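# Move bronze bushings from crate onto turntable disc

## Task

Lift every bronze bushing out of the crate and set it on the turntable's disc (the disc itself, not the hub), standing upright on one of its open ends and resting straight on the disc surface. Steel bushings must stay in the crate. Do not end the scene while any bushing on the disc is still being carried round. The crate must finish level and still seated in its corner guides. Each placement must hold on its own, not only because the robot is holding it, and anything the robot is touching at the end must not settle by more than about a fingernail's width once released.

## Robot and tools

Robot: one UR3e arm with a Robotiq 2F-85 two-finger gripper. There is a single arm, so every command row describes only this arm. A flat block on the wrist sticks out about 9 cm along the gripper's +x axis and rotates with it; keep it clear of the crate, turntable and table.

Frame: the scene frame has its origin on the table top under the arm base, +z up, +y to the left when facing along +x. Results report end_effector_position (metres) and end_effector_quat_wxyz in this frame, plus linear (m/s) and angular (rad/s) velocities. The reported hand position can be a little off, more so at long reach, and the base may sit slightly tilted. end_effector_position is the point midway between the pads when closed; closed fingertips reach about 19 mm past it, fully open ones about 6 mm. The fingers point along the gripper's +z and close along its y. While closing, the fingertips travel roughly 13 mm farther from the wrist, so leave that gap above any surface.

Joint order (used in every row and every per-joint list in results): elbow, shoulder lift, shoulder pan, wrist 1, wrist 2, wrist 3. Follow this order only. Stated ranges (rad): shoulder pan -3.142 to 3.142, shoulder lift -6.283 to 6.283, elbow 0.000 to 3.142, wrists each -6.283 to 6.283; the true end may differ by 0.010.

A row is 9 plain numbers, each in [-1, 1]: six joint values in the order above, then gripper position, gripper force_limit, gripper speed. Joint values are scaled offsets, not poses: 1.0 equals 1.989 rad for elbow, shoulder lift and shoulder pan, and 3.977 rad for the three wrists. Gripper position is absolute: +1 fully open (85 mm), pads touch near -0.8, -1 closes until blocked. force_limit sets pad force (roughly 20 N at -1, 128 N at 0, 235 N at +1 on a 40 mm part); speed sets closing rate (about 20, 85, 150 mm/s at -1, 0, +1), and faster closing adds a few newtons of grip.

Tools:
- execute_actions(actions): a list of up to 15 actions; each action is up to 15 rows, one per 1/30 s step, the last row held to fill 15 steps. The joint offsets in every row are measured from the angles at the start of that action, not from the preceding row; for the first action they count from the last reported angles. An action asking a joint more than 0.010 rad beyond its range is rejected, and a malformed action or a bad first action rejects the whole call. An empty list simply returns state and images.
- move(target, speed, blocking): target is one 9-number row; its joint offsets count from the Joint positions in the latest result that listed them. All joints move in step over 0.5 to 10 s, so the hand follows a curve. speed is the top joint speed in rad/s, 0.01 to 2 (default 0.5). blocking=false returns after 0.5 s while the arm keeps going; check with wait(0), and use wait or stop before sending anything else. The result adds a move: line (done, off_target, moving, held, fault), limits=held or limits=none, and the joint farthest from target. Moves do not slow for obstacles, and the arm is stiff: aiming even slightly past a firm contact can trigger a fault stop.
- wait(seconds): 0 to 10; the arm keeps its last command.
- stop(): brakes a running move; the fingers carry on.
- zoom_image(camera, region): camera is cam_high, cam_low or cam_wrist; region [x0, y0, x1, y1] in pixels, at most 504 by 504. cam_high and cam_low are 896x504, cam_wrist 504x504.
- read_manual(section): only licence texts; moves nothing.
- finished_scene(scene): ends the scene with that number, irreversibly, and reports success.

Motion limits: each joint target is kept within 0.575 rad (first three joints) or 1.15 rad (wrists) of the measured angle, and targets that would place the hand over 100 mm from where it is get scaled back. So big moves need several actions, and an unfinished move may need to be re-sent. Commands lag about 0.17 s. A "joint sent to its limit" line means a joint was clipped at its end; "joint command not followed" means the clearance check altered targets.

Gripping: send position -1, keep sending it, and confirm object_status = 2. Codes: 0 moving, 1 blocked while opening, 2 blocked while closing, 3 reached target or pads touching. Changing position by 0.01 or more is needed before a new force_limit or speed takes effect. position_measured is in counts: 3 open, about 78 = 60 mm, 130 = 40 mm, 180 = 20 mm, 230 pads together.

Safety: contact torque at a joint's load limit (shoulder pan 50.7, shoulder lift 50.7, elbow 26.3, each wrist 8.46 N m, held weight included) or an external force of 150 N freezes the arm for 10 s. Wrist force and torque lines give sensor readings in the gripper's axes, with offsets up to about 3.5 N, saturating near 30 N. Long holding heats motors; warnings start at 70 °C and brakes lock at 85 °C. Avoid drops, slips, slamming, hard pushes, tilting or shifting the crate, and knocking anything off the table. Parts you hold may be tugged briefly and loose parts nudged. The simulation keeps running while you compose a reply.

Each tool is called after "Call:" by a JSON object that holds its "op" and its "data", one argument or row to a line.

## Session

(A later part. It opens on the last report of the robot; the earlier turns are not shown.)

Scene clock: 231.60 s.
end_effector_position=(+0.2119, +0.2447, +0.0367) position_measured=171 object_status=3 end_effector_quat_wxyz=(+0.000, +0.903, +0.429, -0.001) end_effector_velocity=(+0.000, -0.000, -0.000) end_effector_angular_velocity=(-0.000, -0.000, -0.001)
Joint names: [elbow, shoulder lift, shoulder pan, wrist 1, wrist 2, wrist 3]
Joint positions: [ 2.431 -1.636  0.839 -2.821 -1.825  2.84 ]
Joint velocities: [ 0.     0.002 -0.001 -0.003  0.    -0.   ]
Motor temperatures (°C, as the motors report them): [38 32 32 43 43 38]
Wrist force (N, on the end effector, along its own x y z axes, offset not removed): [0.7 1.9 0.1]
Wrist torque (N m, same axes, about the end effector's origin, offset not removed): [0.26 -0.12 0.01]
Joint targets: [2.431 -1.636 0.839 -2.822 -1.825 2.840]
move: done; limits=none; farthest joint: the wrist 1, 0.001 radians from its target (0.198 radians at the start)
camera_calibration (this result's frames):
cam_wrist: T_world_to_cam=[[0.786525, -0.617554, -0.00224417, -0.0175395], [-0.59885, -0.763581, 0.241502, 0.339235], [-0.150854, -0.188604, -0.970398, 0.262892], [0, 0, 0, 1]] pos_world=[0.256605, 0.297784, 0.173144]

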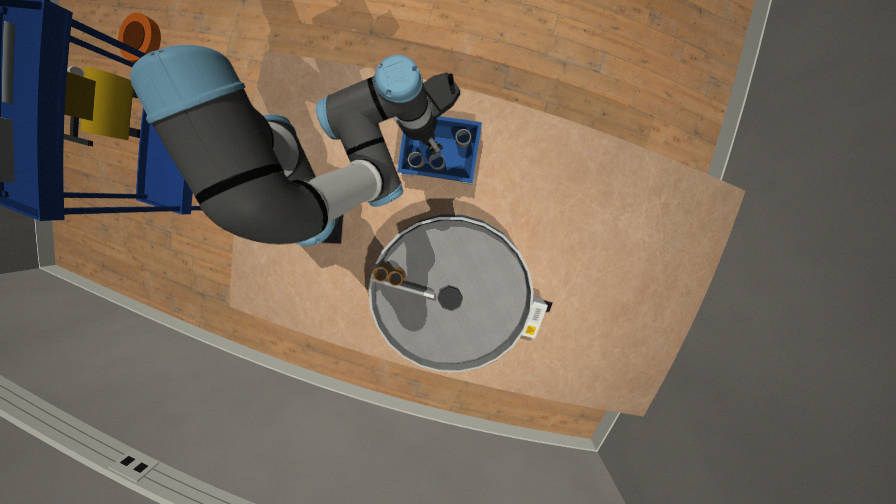

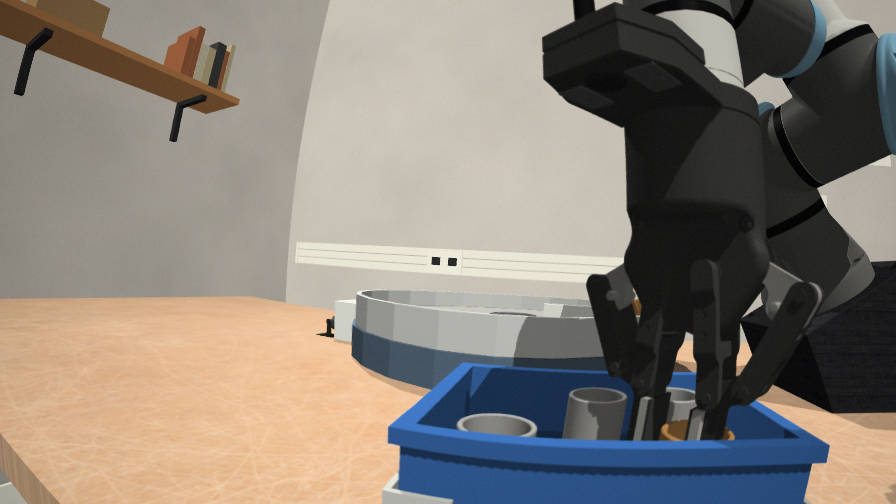

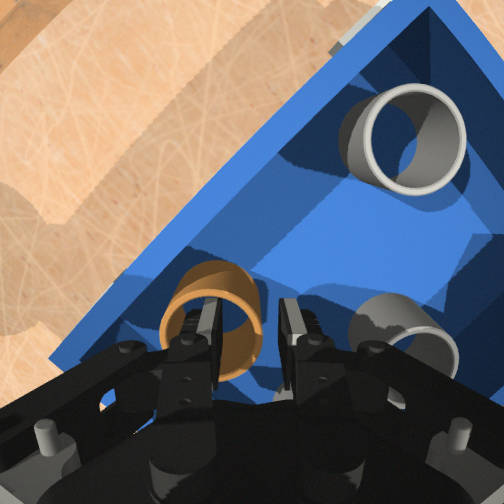

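Call:
{"op": "execute_actions", "data": {
  "actions": [
    [[0,0,0,0,0,0,-1,-0.3,-0.5]],
    [[0,0,0,0,0,0,-1,-0.3,-0.5]],
    [[0,0,0,0,0,0,-1,-0.3,-0.5]]
  ]
}}

Call:
{"op": "move", "data": {
  "target": [-0.0277,-0.0664,0.0171,0.0498,-0.0037,0.0078,-1,-0.3,-0.5],
  "speed": 0.25
}}

Call:
{"op": "move", "data": {
  "target": [-0.0265,-0.051,0.0178,0.0405,-0.0038,0.008,-1,-0.3,-0.5],
  "speed": 0.3
}}

Call:
{"op": "move", "data": {
  "target": [-0.0825,-0.1576,-0.108,0.108,0.0241,-0.15,-1,-0.3,-0.5],
  "speed": 0.7
}}

Scene clock: 238.50 s.
end_effector_position=(+0.2118, +0.2447, +0.0367) position_measured=216 object_status=2 end_effector_quat_wxyz=(+0.000, +0.903, +0.429, -0.001) end_effector_velocity=(-0.000, -0.000, -0.000) end_effector_angular_velocity=(-0.000, +0.000, +0.000)
Joint names: [elbow, shoulder lift, shoulder pan, wrist 1, wrist 2, wrist 3]
Joint positions: [ 2.431 -1.636  0.839 -2.821 -1.825  2.84 ]
Joint velocities: [ 0. -0. -0.  0. -0. -0.]
Motor temperatures (°C, as the motors report them): [38 32 32 43 43 38]
Wrist force (N, on the end effector, along its own x y z axes, offset not removed): [0.5 2.1 -2.4]
Wrist torque (N m, same axes, about the end effector's origin, offset not removed): [0.27 -0.11 0.03]
Joint targets: [2.431 -1.636 0.839 -2.821 -1.825 2.840]
camera_calibration (this result's frames):
cam_wrist: T_world_to_cam=[[0.786537, -0.617539, -0.0022684, -0.0175407], [-0.59882, -0.763581, 0.241574, 0.339209], [-0.150914, -0.188649, -0.97038, 0.262885], [0, 0, 0, 1]] pos_world=[0.256594, 0.297774, 0.173114]

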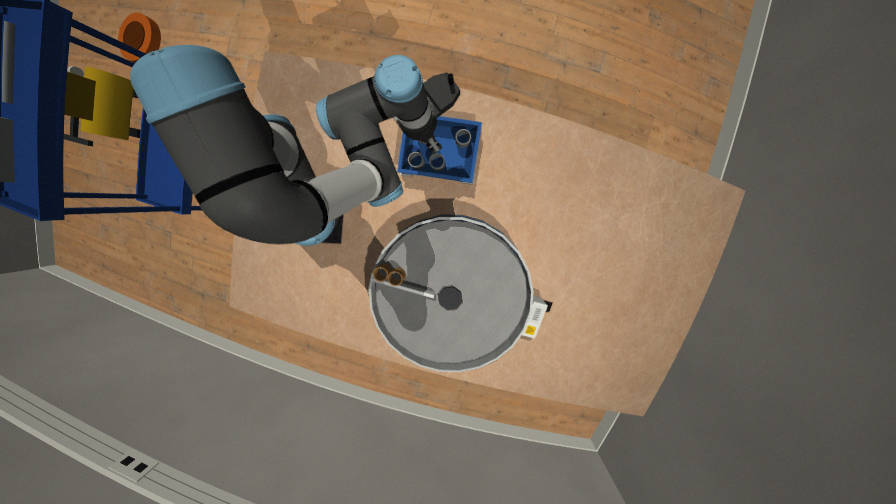

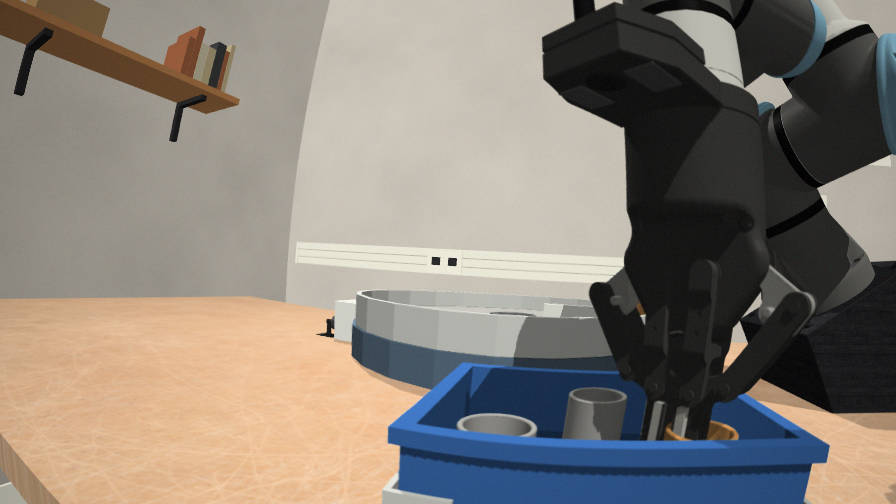

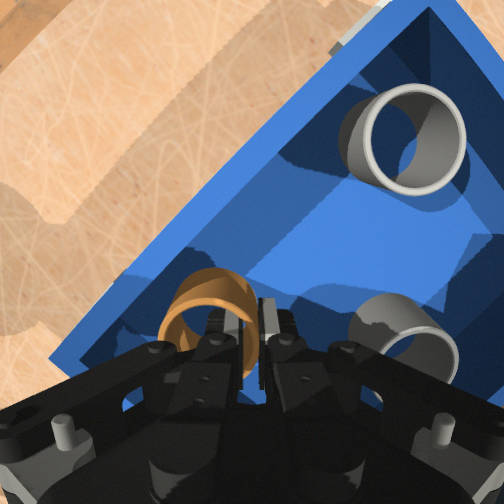

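Scene clock: 239.87 s.
end_effector_position=(+0.2130, +0.2452, +0.0649) position_measured=216 object_status=2 end_effector_quat_wxyz=(+0.001, +0.903, +0.430, -0.003) end_effector_velocity=(+0.001, -0.000, +0.000) end_effector_angular_velocity=(-0.000, -0.001, -0.002)
Joint names: [elbow, shoulder lift, shoulder pan, wrist 1, wrist 2, wrist 3]
Joint positions: [ 2.376 -1.768  0.873 -2.624 -1.839  2.871]
Joint velocities: [-0.002 -0.001 -0.001  0.002  0.     0.   ]
Motor temperatures (°C, as the motors report them): [38 32 32 43 43 38]
Wrist force (N, on the end effector, along its own x y z axes, offset not removed): [1.3 1.9 1.2]
Wrist torque (N m, same axes, about the end effector's origin, offset not removed): [0.23 -0.25 0.03]
Joint targets: [2.376 -1.768 0.873 -2.623 -1.840 2.871]
move: done; limits=none; farthest joint: the wrist 1, 0.001 radians from its target (0.198 radians at the start)
camera_calibration (this result's frames):
cam_wrist: T_world_to_cam=[[0.78738, -0.61646, -0.00314912, -0.0184501], [-0.597225, -0.764057, 0.244006, 0.333151], [-0.152826, -0.190245, -0.969769, 0.291249], [0, 0, 0, 1]] pos_world=[0.258004, 0.298581, 0.201095]

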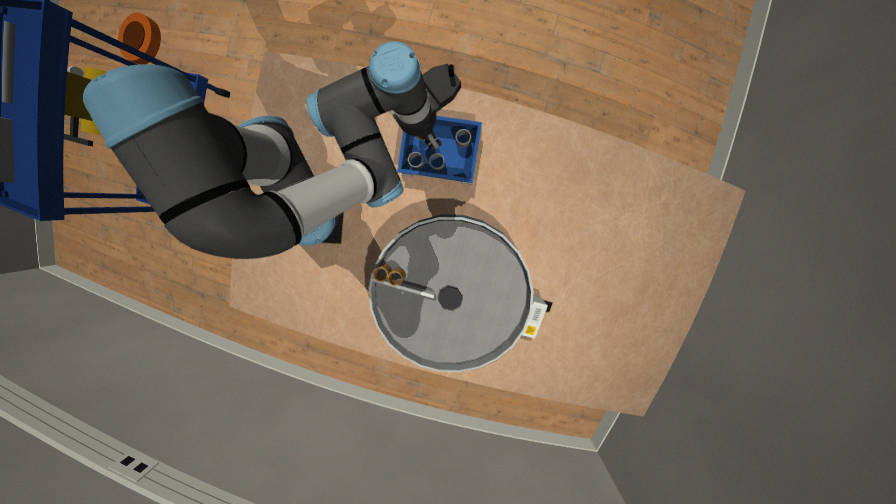

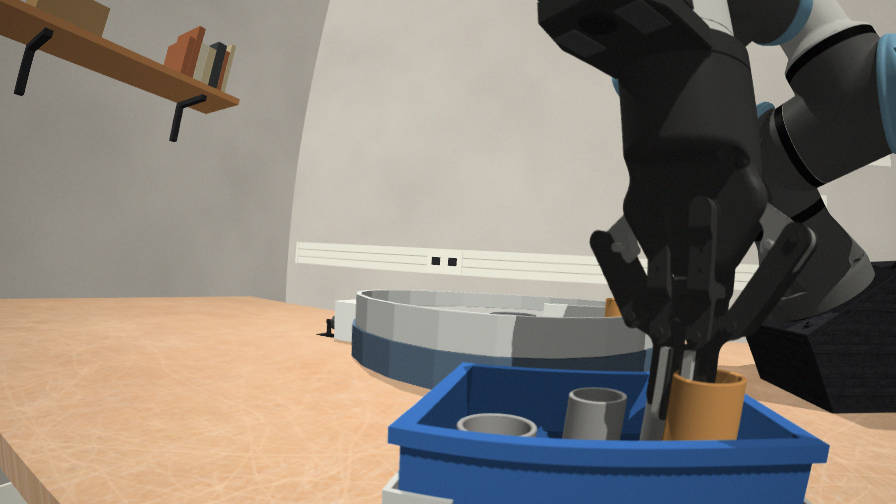

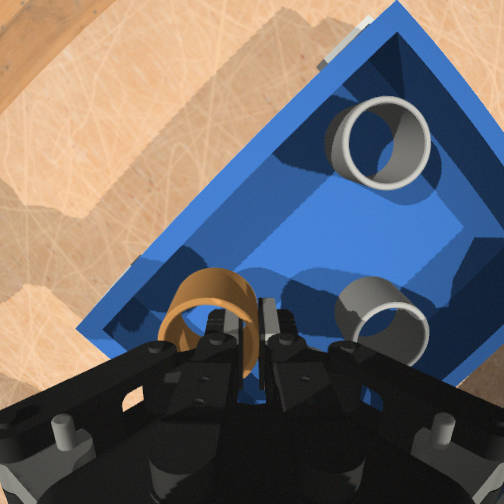

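Scene clock: 240.97 s.
end_effector_position=(+0.2124, +0.2449, +0.0905) position_measured=216 object_status=2 end_effector_quat_wxyz=(+0.000, +0.903, +0.430, -0.002) end_effector_velocity=(-0.000, -0.000, +0.000) end_effector_angular_velocity=(-0.000, -0.000, -0.000)
Joint names: [elbow, shoulder lift, shoulder pan, wrist 1, wrist 2, wrist 3]
Joint positions: [ 2.323 -1.869  0.908 -2.463 -1.855  2.903]
Joint velocities: [-0.001 -0.002  0.     0.002 -0.     0.001]
Motor temperatures (°C, as the motors report them): [38 32 32 43 43 38]
Wrist force (N, on the end effector, along its own x y z axes, offset not removed): [1.2 1.6 0.7]
Wrist torque (N m, same axes, about the end effector's origin, offset not removed): [0.20 -0.24 0.02]
Joint targets: [2.323 -1.869 0.909 -2.462 -1.855 2.903]
move: done; limits=none; farthest joint: the shoulder pan, 0.000 radians from its target (0.035 radians at the start)
camera_calibration (this result's frames):
cam_wrist: T_world_to_cam=[[0.787921, -0.61577, -0.00261395, -0.0183997], [-0.596953, -0.764872, 0.242112, 0.326632], [-0.151085, -0.189205, -0.970245, 0.315342], [0, 0, 0, 1]] pos_world=[0.257125, 0.298165, 0.226829]

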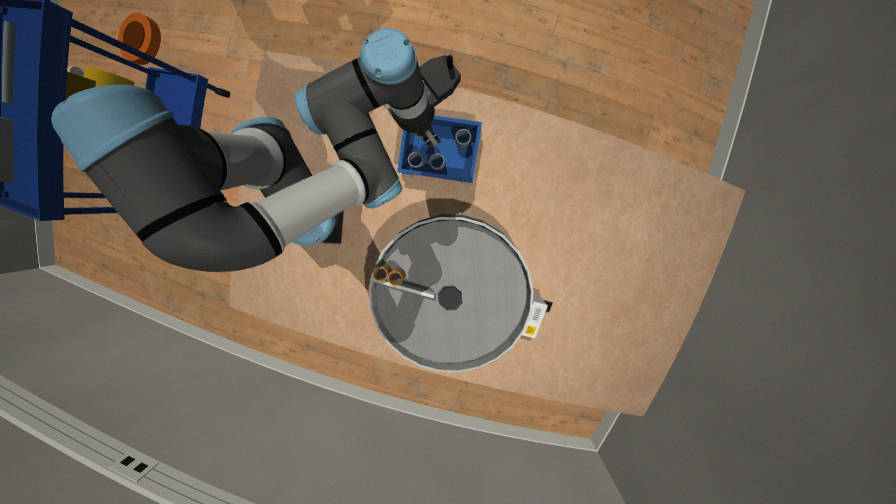

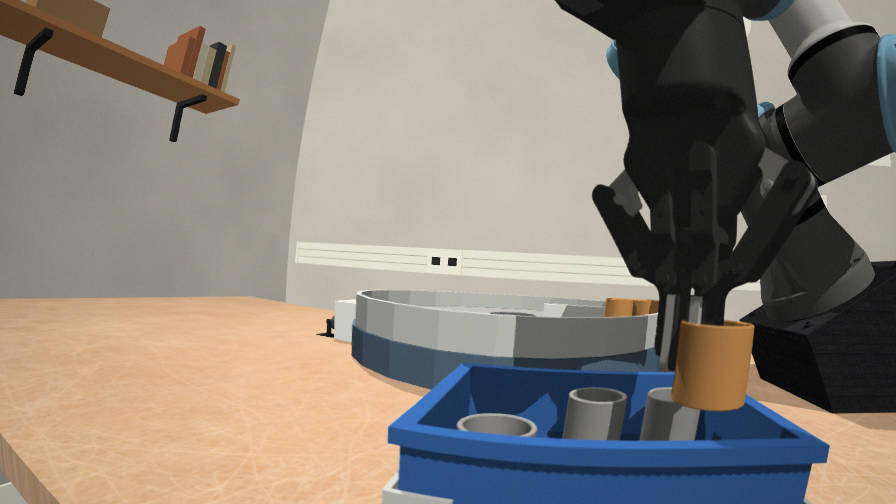

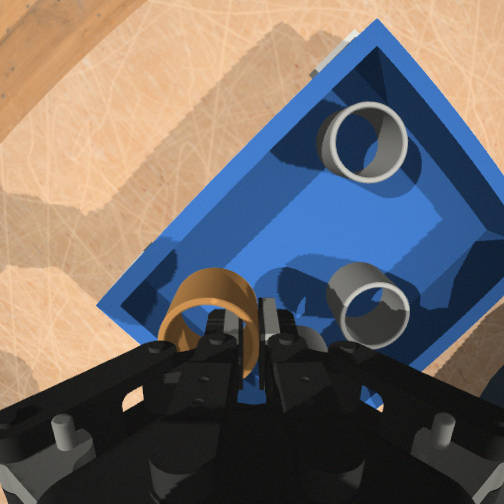

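Scene clock: 242.53 s.
end_effector_position=(+0.2512, +0.2071, +0.1503) position_measured=216 object_status=2 end_effector_quat_wxyz=(+0.000, +0.800, +0.600, -0.001) end_effector_velocity=(+0.001, +0.000, +0.001) end_effector_angular_velocity=(+0.001, -0.002, +0.002)
Joint names: [elbow, shoulder lift, shoulder pan, wrist 1, wrist 2, wrist 3]
Joint positions: [ 2.159 -2.183  0.694 -2.033 -1.759  2.307]
Joint velocities: [-0.002 -0.001  0.     0.001  0.    -0.002]
Motor temperatures (°C, as the motors report them): [38 32 32 43 43 38]
Wrist force (N, on the end effector, along its own x y z axes, offset not removed): [1.5 1.0 0.4]
Wrist torque (N m, same axes, about the end effector's origin, offset not removed): [0.09 -0.24 0.01]
Joint targets: [2.159 -2.183 0.694 -2.033 -1.759 2.306]
move: done; limits=none; farthest joint: the shoulder pan, 0.001 radians from its target (0.215 radians at the start)
camera_calibration (this result's frames):
cam_wrist: T_world_to_cam=[[0.9651, -0.261868, -0.00265767, -0.18995], [-0.253552, -0.936896, 0.240703, 0.255909], [-0.0655223, -0.231628, -0.970595, 0.359405], [0, 0, 0, 1]] pos_world=[0.271756, 0.273266, 0.286734]

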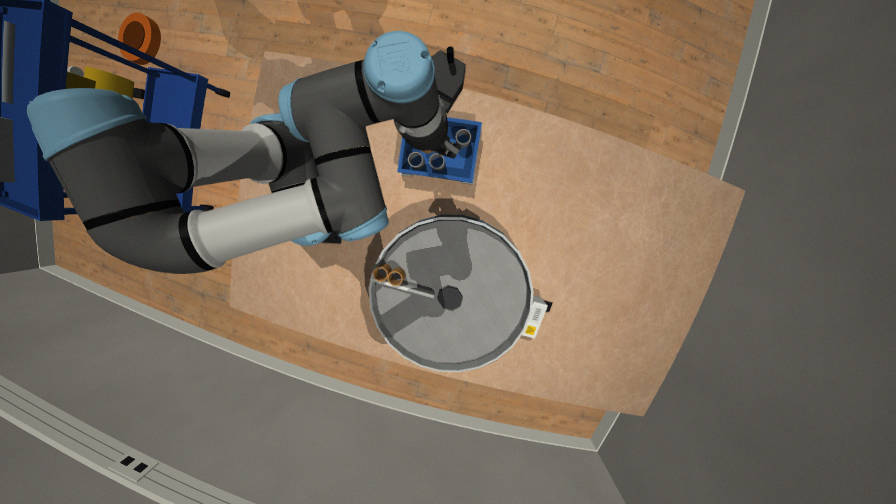

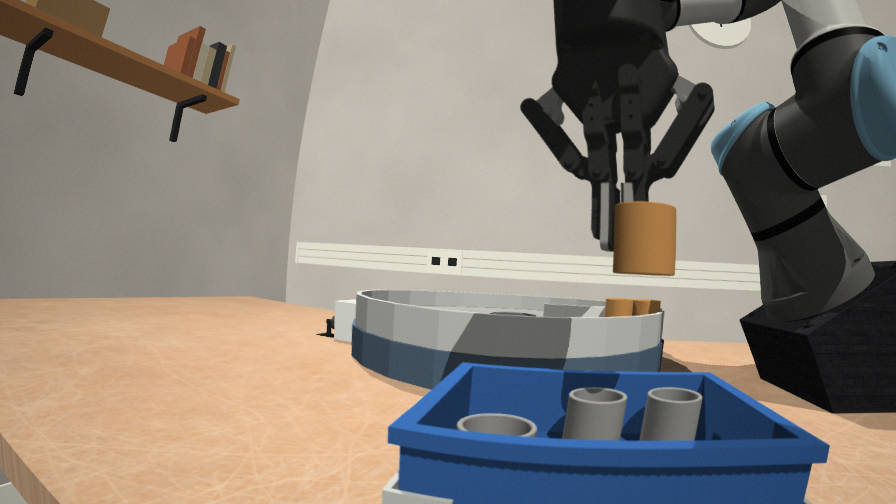

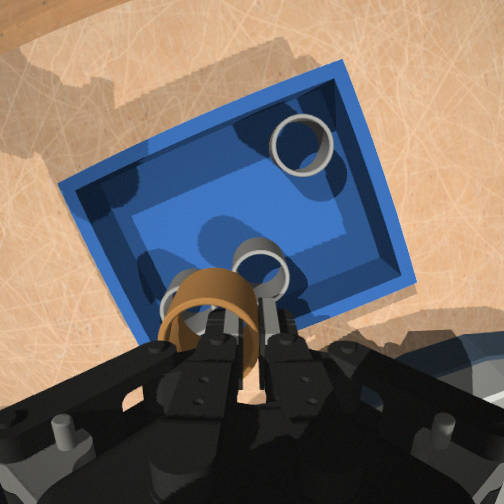

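w3: 2.306→0.553 = −0.4408.

Call:
{"op": "move", "data": {
  "target": [-0.1936,-0.011,-0.7888,0.1715,0.1672,-0.4408,-1,-0.3,-0.5],
  "speed": 1.1
}}

Call:
{"op": "move", "data": {
  "target": [0.1448,0.061,0.1003,-0.1267,-0.0131,0.0538,-1,-0.3,-0.5],
  "speed": 0.4
}}

Call:
{"op": "move", "data": {
  "target": [0.0105,0.0052,0.0075,-0.0098,-0.001,0.004,-1,-0.3,-0.5],
  "speed": 0.04
}}

Call:
{"op": "execute_actions", "data": {
  "actions": [
    [[0,0,0,0,0,0,-0.5,-0.3,0.5]]
  ]
}}

Call:
{"op": "move", "data": {
  "target": [-0.155,-0.0662,-0.1078,0.1365,0.0141,-0.0578,-0.5,-0.3,0.5],
  "speed": 0.6
}}

Call:
{"op": "move", "data": {
  "target": [0.1936,0.011,0.7888,-0.1715,-0.1672,0.37,-0.5,-0.3,0.5],
  "speed": 1.2
}}

Scene clock: 251.63 s.
end_effector_position=(+0.3803, -0.0301, +0.1602) position_measured=216 object_status=2 end_effector_quat_wxyz=(-0.001, +0.707, +0.707, -0.000) end_effector_velocity=(-0.000, -0.000, -0.000) end_effector_angular_velocity=(+0.000, -0.000, -0.001)
Joint names: [elbow, shoulder lift, shoulder pan, wrist 1, wrist 2, wrist 3]
Joint positions: [ 1.774 -2.204 -0.875 -1.351 -1.094  0.554]
Joint velocities: [ 0.001 -0.    -0.003  0.001  0.001 -0.002]
Motor temperatures (°C, as the motors report them): [38 32 32 43 43 38]
Wrist force (N, on the end effector, along its own x y z axes, offset not removed): [0.4 1.2 1.1]
Wrist torque (N m, same axes, about the end effector's origin, offset not removed): [0.12 -0.09 0.04]
Joint targets: [1.774 -2.204 -0.875 -1.351 -1.094 0.553]
move: done; limits=none; farthest joint: the shoulder pan, 0.000 radians from its target (1.568 radians at the start)
camera_calibration (this result's frames):
cam_wrist: T_world_to_cam=[[0.99985, 0.0170042, -0.00339595, -0.38129], [0.0173237, -0.971082, 0.238117, -0.0396377], [0.000751245, -0.23814, -0.971231, 0.297311], [0, 0, 0, 1]] pos_world=[0.381696, 0.0387936, 0.296901]

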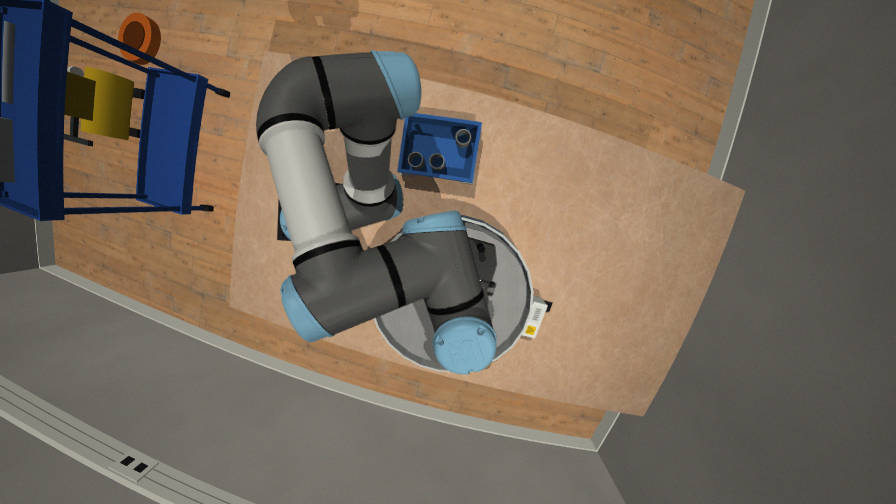

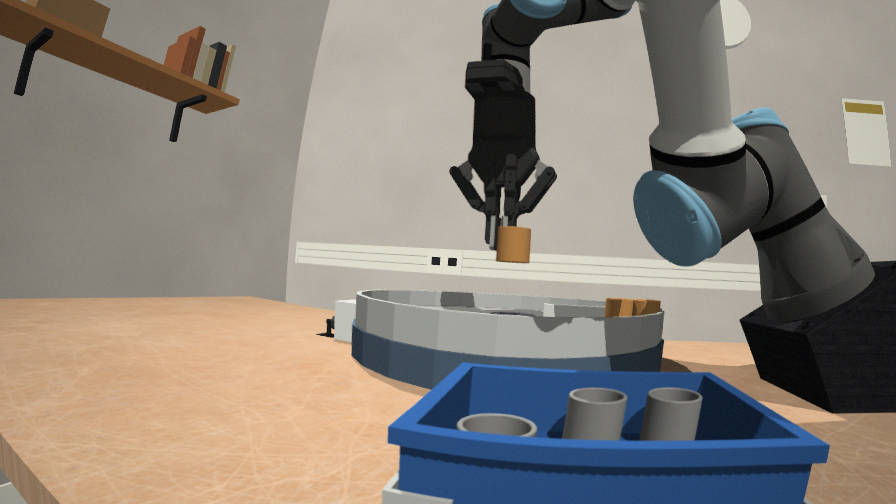

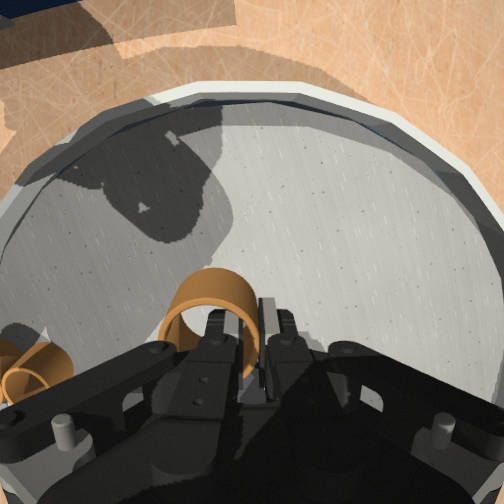

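Scene clock: 253.53 s.
end_effector_position=(+0.3801, -0.0301, +0.0905) position_measured=216 object_status=2 end_effector_quat_wxyz=(-0.000, +0.707, +0.707, -0.001) end_effector_velocity=(-0.000, +0.000, -0.000) end_effector_angular_velocity=(+0.000, +0.000, +0.000)
Joint names: [elbow, shoulder lift, shoulder pan, wrist 1, wrist 2, wrist 3]
Joint positions: [ 2.062 -2.083 -0.675 -1.855 -1.146  0.768]
Joint velocities: [ 0.001  0.001  0.001 -0.002 -0.     0.001]
Motor temperatures (°C, as the motors report them): [38 32 32 43 43 38]
Wrist force (N, on the end effector, along its own x y z axes, offset not removed): [0.9 0.7 1.1]
Wrist torque (N m, same axes, about the end effector's origin, offset not removed): [0.04 -0.19 0.00]
Joint targets: [2.062 -2.083 -0.675 -1.855 -1.146 0.768]
move: done; limits=none; farthest joint: the shoulder pan, 0.000 radians from its target (0.199 radians at the start)
camera_calibration (this result's frames):
cam_wrist: T_world_to_cam=[[0.999835, 0.017768, -0.00370515, -0.381232], [0.0181383, -0.970762, 0.239356, -0.0234374], [0.00065606, -0.239384, -0.970925, 0.229543], [0, 0, 0, 1]] pos_world=[0.381444, 0.0389705, 0.227066]

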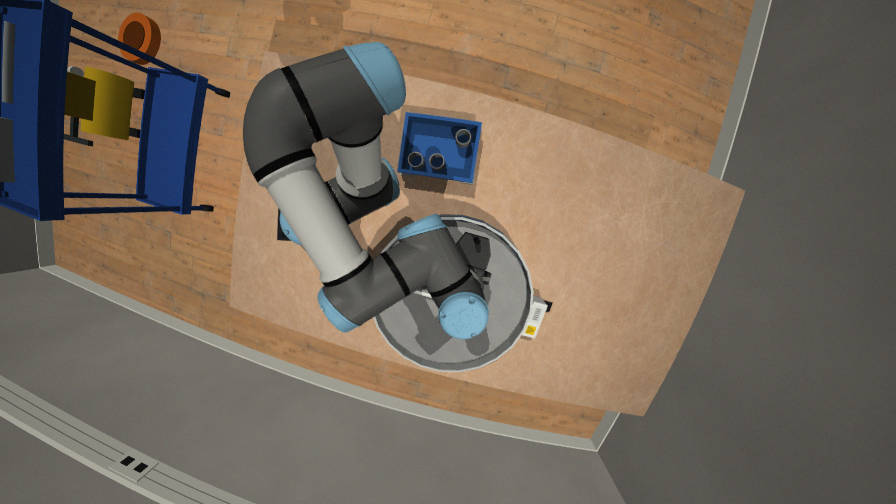

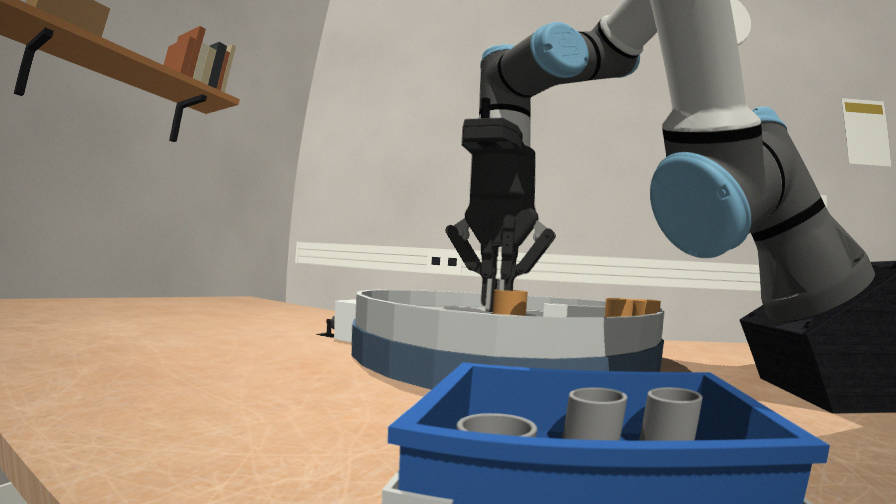

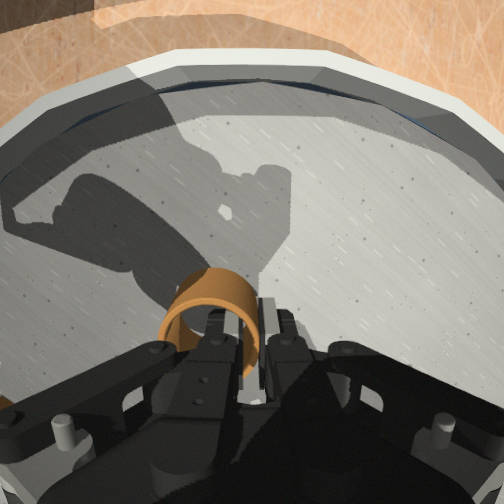

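Scene clock: 254.87 s.
end_effector_position=(+0.3798, -0.0289, +0.0853) position_measured=216 object_status=2 end_effector_quat_wxyz=(+0.000, +0.707, +0.707, -0.000) end_effector_velocity=(-0.000, +0.000, -0.000) end_effector_angular_velocity=(+0.000, +0.000, +0.000)
Joint names: [elbow, shoulder lift, shoulder pan, wrist 1, wrist 2, wrist 3]
Joint positions: [ 2.083 -2.073 -0.66  -1.894 -1.15   0.783]
Joint velocities: [ 0.002  0.     0.001 -0.002 -0.     0.001]
Motor temperatures (°C, as the motors report them): [38 32 32 43 43 38]
Wrist force (N, on the end effector, along its own x y z axes, offset not removed): [0.3 2.1 1.5]
Wrist torque (N m, same axes, about the end effector's origin, offset not removed): [0.30 -0.11 -0.03]
Joint targets: [2.083 -2.073 -0.660 -1.894 -1.150 0.783]
move: done; limits=none; farthest joint: the wrist 3, 0.001 radians from its target (0.016 radians at the start)
camera_calibration (this result's frames):
cam_wrist: T_world_to_cam=[[0.999835, 0.0179966, -0.00245333, -0.381095], [0.0180596, -0.97064, 0.239857, -0.0210172], [0.0019353, -0.239862, -0.970805, 0.22423], [0, 0, 0, 1]] pos_world=[0.380977, 0.0402425, 0.22179]

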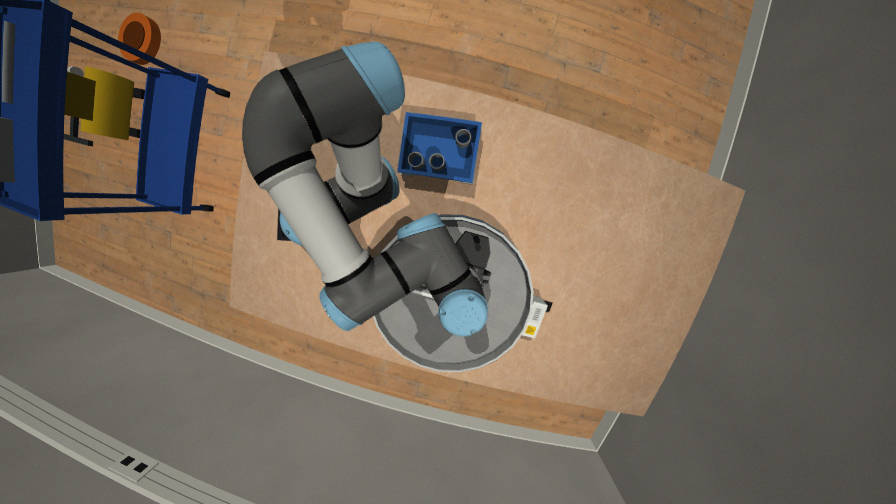

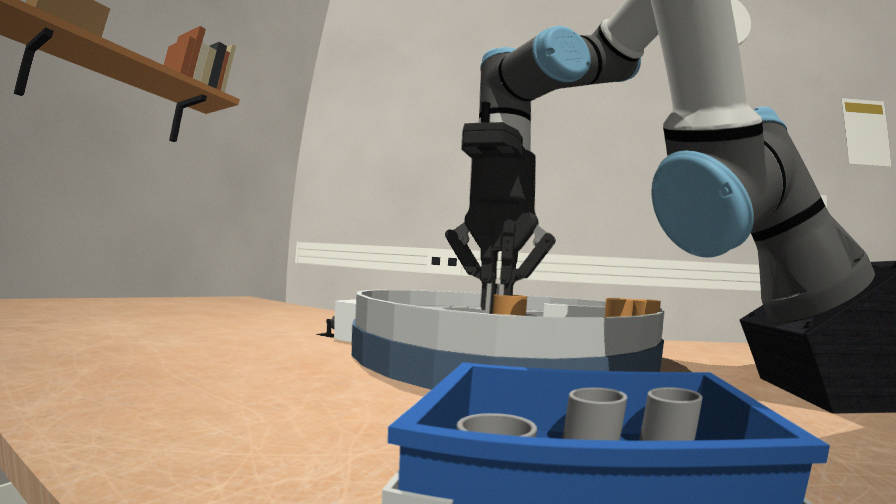

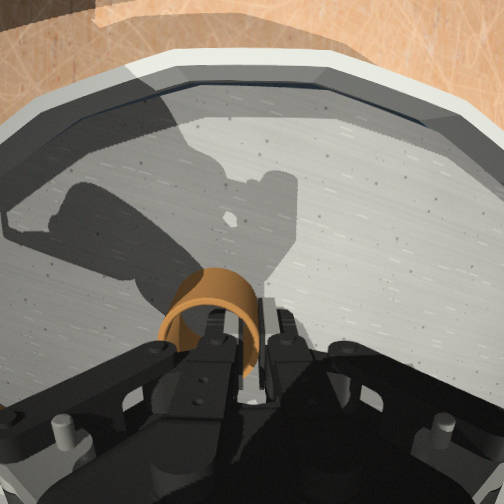

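Scene clock: 255.37 s.
end_effector_position=(+0.3798, -0.0289, +0.0852) position_measured=192 object_status=0 end_effector_quat_wxyz=(+0.000, +0.707, +0.707, -0.000) end_effector_velocity=(+0.000, -0.000, +0.000) end_effector_angular_velocity=(-0.000, -0.000, +0.000)
Joint names: [elbow, shoulder lift, shoulder pan, wrist 1, wrist 2, wrist 3]
Joint positions: [ 2.083 -2.073 -0.66  -1.894 -1.15   0.783]
Joint velocities: [-0.001  0.     0.    -0.    -0.     0.   ]
Motor temperatures (°C, as the motors report them): [38 32 32 43 43 38]
Wrist force (N, on the end effector, along its own x y z axes, offset not removed): [0.9 1.0 -0.3]
Wrist torque (N m, same axes, about the end effector's origin, offset not removed): [0.15 -0.18 0.05]
Joint targets: [2.083 -2.073 -0.660 -1.894 -1.150 0.783]
camera_calibration (this result's frames):
cam_wrist: T_world_to_cam=[[0.999835, 0.0179999, -0.00245457, -0.381093], [0.0180631, -0.970636, 0.239874, -0.021019], [0.00193522, -0.239879, -0.970801, 0.224219], [0, 0, 0, 1]] pos_world=[0.380976, 0.0402433, 0.221779]

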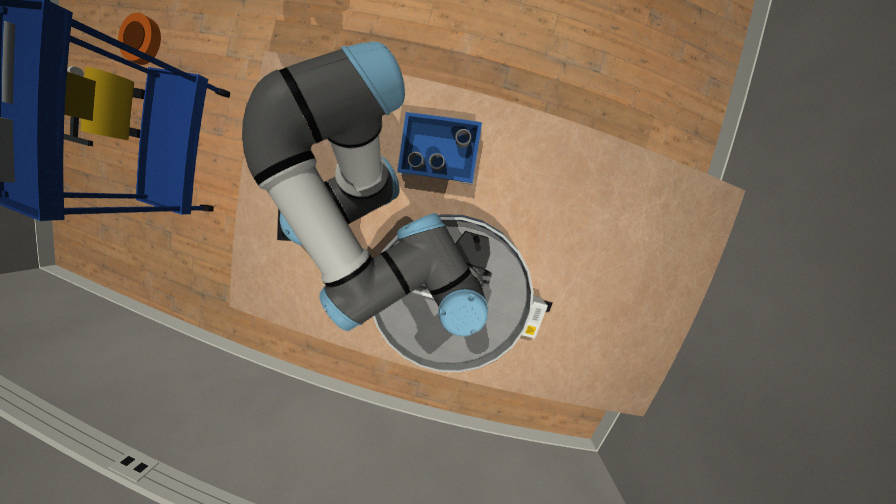

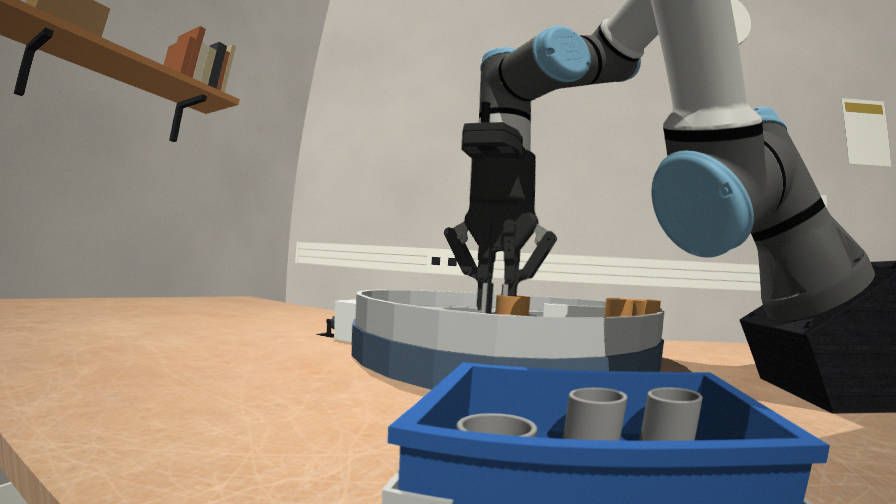

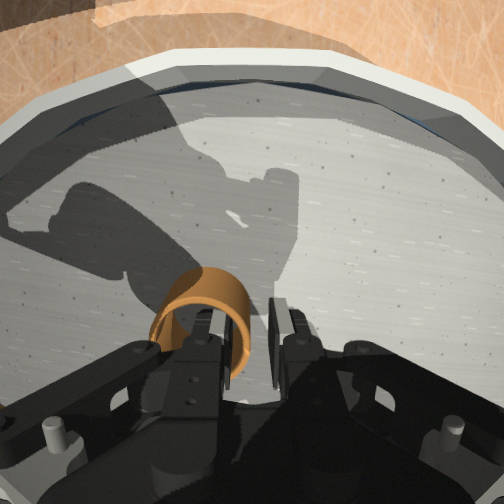

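Scene clock: 256.93 s.
end_effector_position=(+0.3802, -0.0301, +0.1601) position_measured=192 object_status=3 end_effector_quat_wxyz=(-0.001, +0.708, +0.707, -0.000) end_effector_velocity=(-0.000, +0.000, +0.000) end_effector_angular_velocity=(+0.000, +0.000, +0.001)
Joint names: [elbow, shoulder lift, shoulder pan, wrist 1, wrist 2, wrist 3]
Joint positions: [ 1.775 -2.204 -0.875 -1.351 -1.094  0.554]
Joint velocities: [-0.001 -0.001 -0.     0.003 -0.    -0.001]
Motor temperatures (°C, as the motors report them): [39 32 32 43 43 38]
Wrist force (N, on the end effector, along its own x y z axes, offset not removed): [1.1 1.9 0.1]
Wrist torque (N m, same axes, about the end effector's origin, offset not removed): [0.24 -0.25 -0.02]
Joint targets: [1.775 -2.205 -0.875 -1.351 -1.094 0.553]
move: done; limits=none; farthest joint: the shoulder pan, 0.000 radians from its target (0.214 radians at the start)
camera_calibration (this result's frames):
cam_wrist: T_world_to_cam=[[0.999853, 0.0167338, -0.00367345, -0.381127], [0.0171273, -0.971191, 0.237686, -0.0394102], [0.000409763, -0.237714, -0.971335, 0.297341], [0, 0, 0, 1]] pos_world=[0.381625, 0.0387851, 0.296785]

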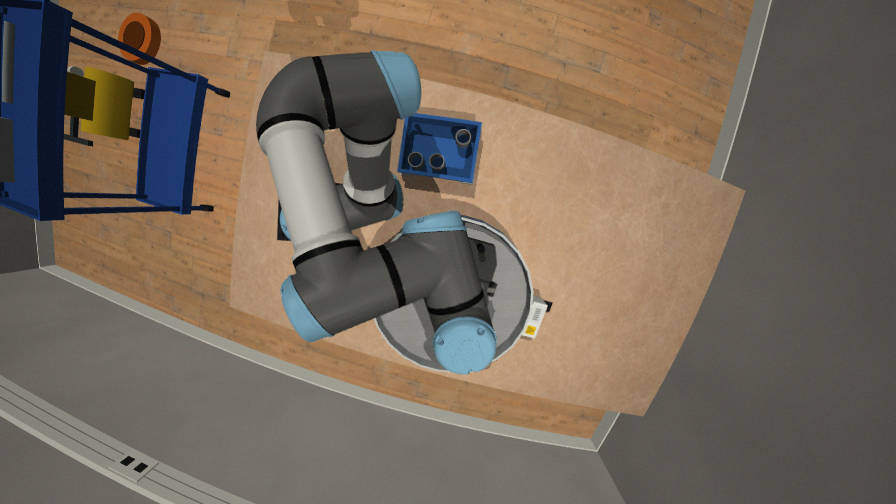

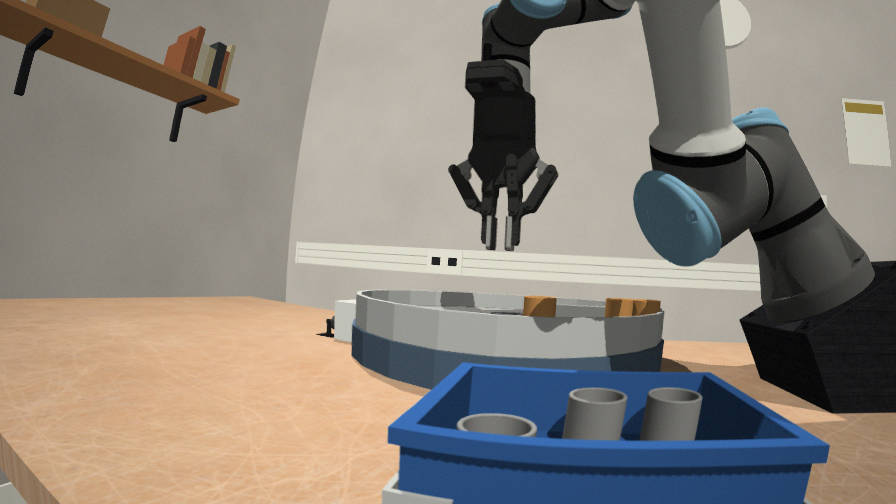

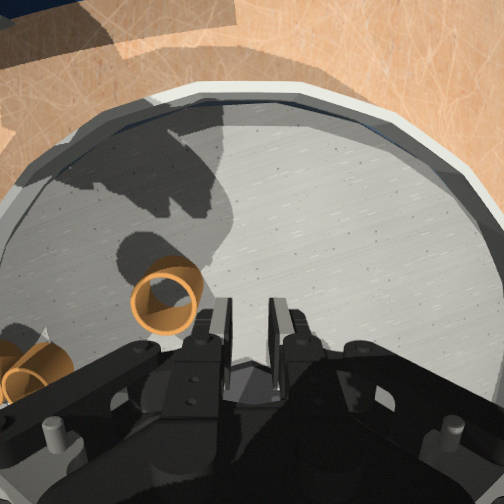

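Scene clock: 259.07 s.
end_effector_position=(+0.2510, +0.2070, +0.1501) position_measured=192 object_status=3 end_effector_quat_wxyz=(+0.000, +0.708, +0.707, -0.001) end_effector_velocity=(-0.001, +0.000, -0.000) end_effector_angular_velocity=(+0.000, +0.000, -0.000)
Joint names: [elbow, shoulder lift, shoulder pan, wrist 1, wrist 2, wrist 3]
Joint positions: [ 2.16  -2.183  0.694 -2.033 -1.759  2.025]
Joint velocities: [ 0.002  0.     0.002 -0.001 -0.001  0.002]
Motor temperatures (°C, as the motors report them): [39 32 32 43 43 38]
Wrist force (N, on the end effector, along its own x y z axes, offset not removed): [0.9 1.4 -0.5]
Wrist torque (N m, same axes, about the end effector's origin, offset not removed): [0.18 -0.19 0.01]
Joint targets: [2.160 -2.183 0.694 -2.033 -1.759 2.025]
move: done; limits=none; farthest joint: the wrist 3, 0.001 radians from its target (1.472 radians at the start)
camera_calibration (this result's frames):
cam_wrist: T_world_to_cam=[[0.999854, 0.016709, -0.00364418, -0.256025], [0.0170949, -0.970442, 0.240727, 0.194819], [0.000485842, -0.240754, -0.970586, 0.344538], [0, 0, 0, 1]] pos_world=[0.252489, 0.276287, 0.286573]

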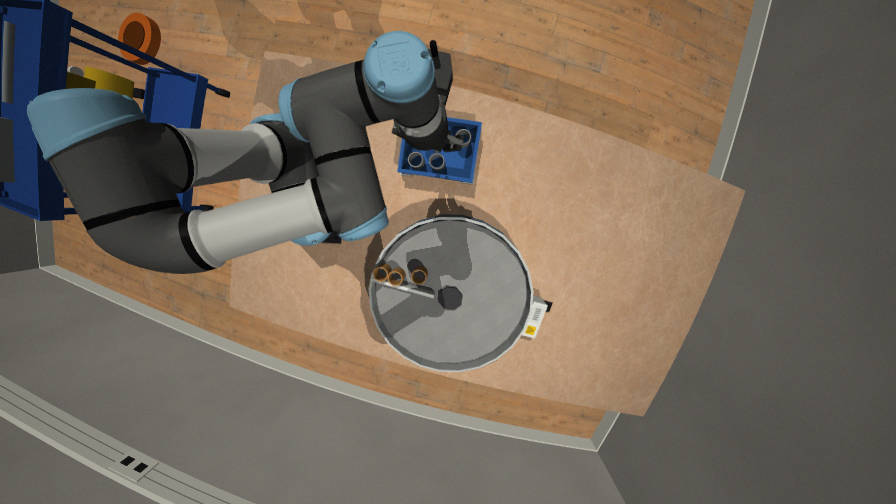

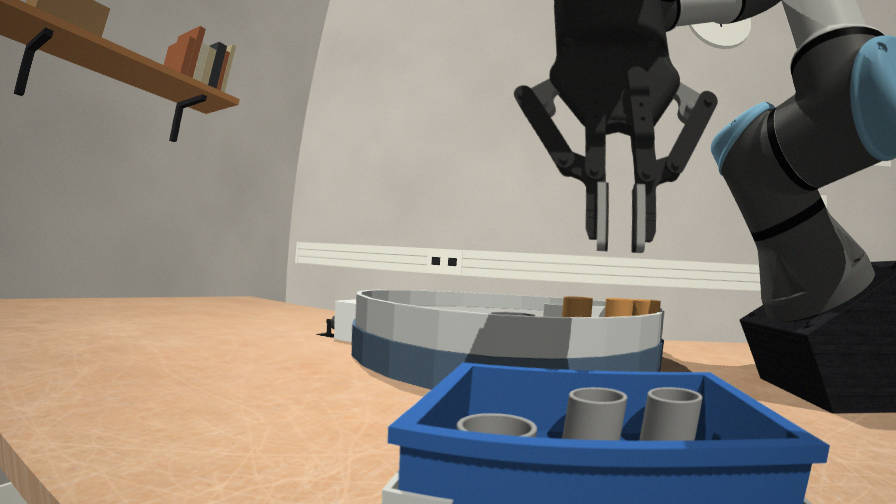

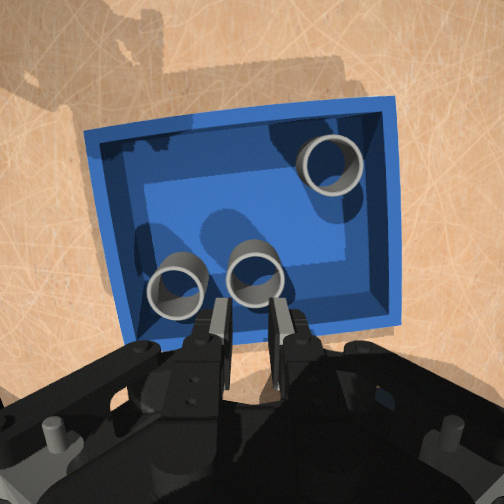

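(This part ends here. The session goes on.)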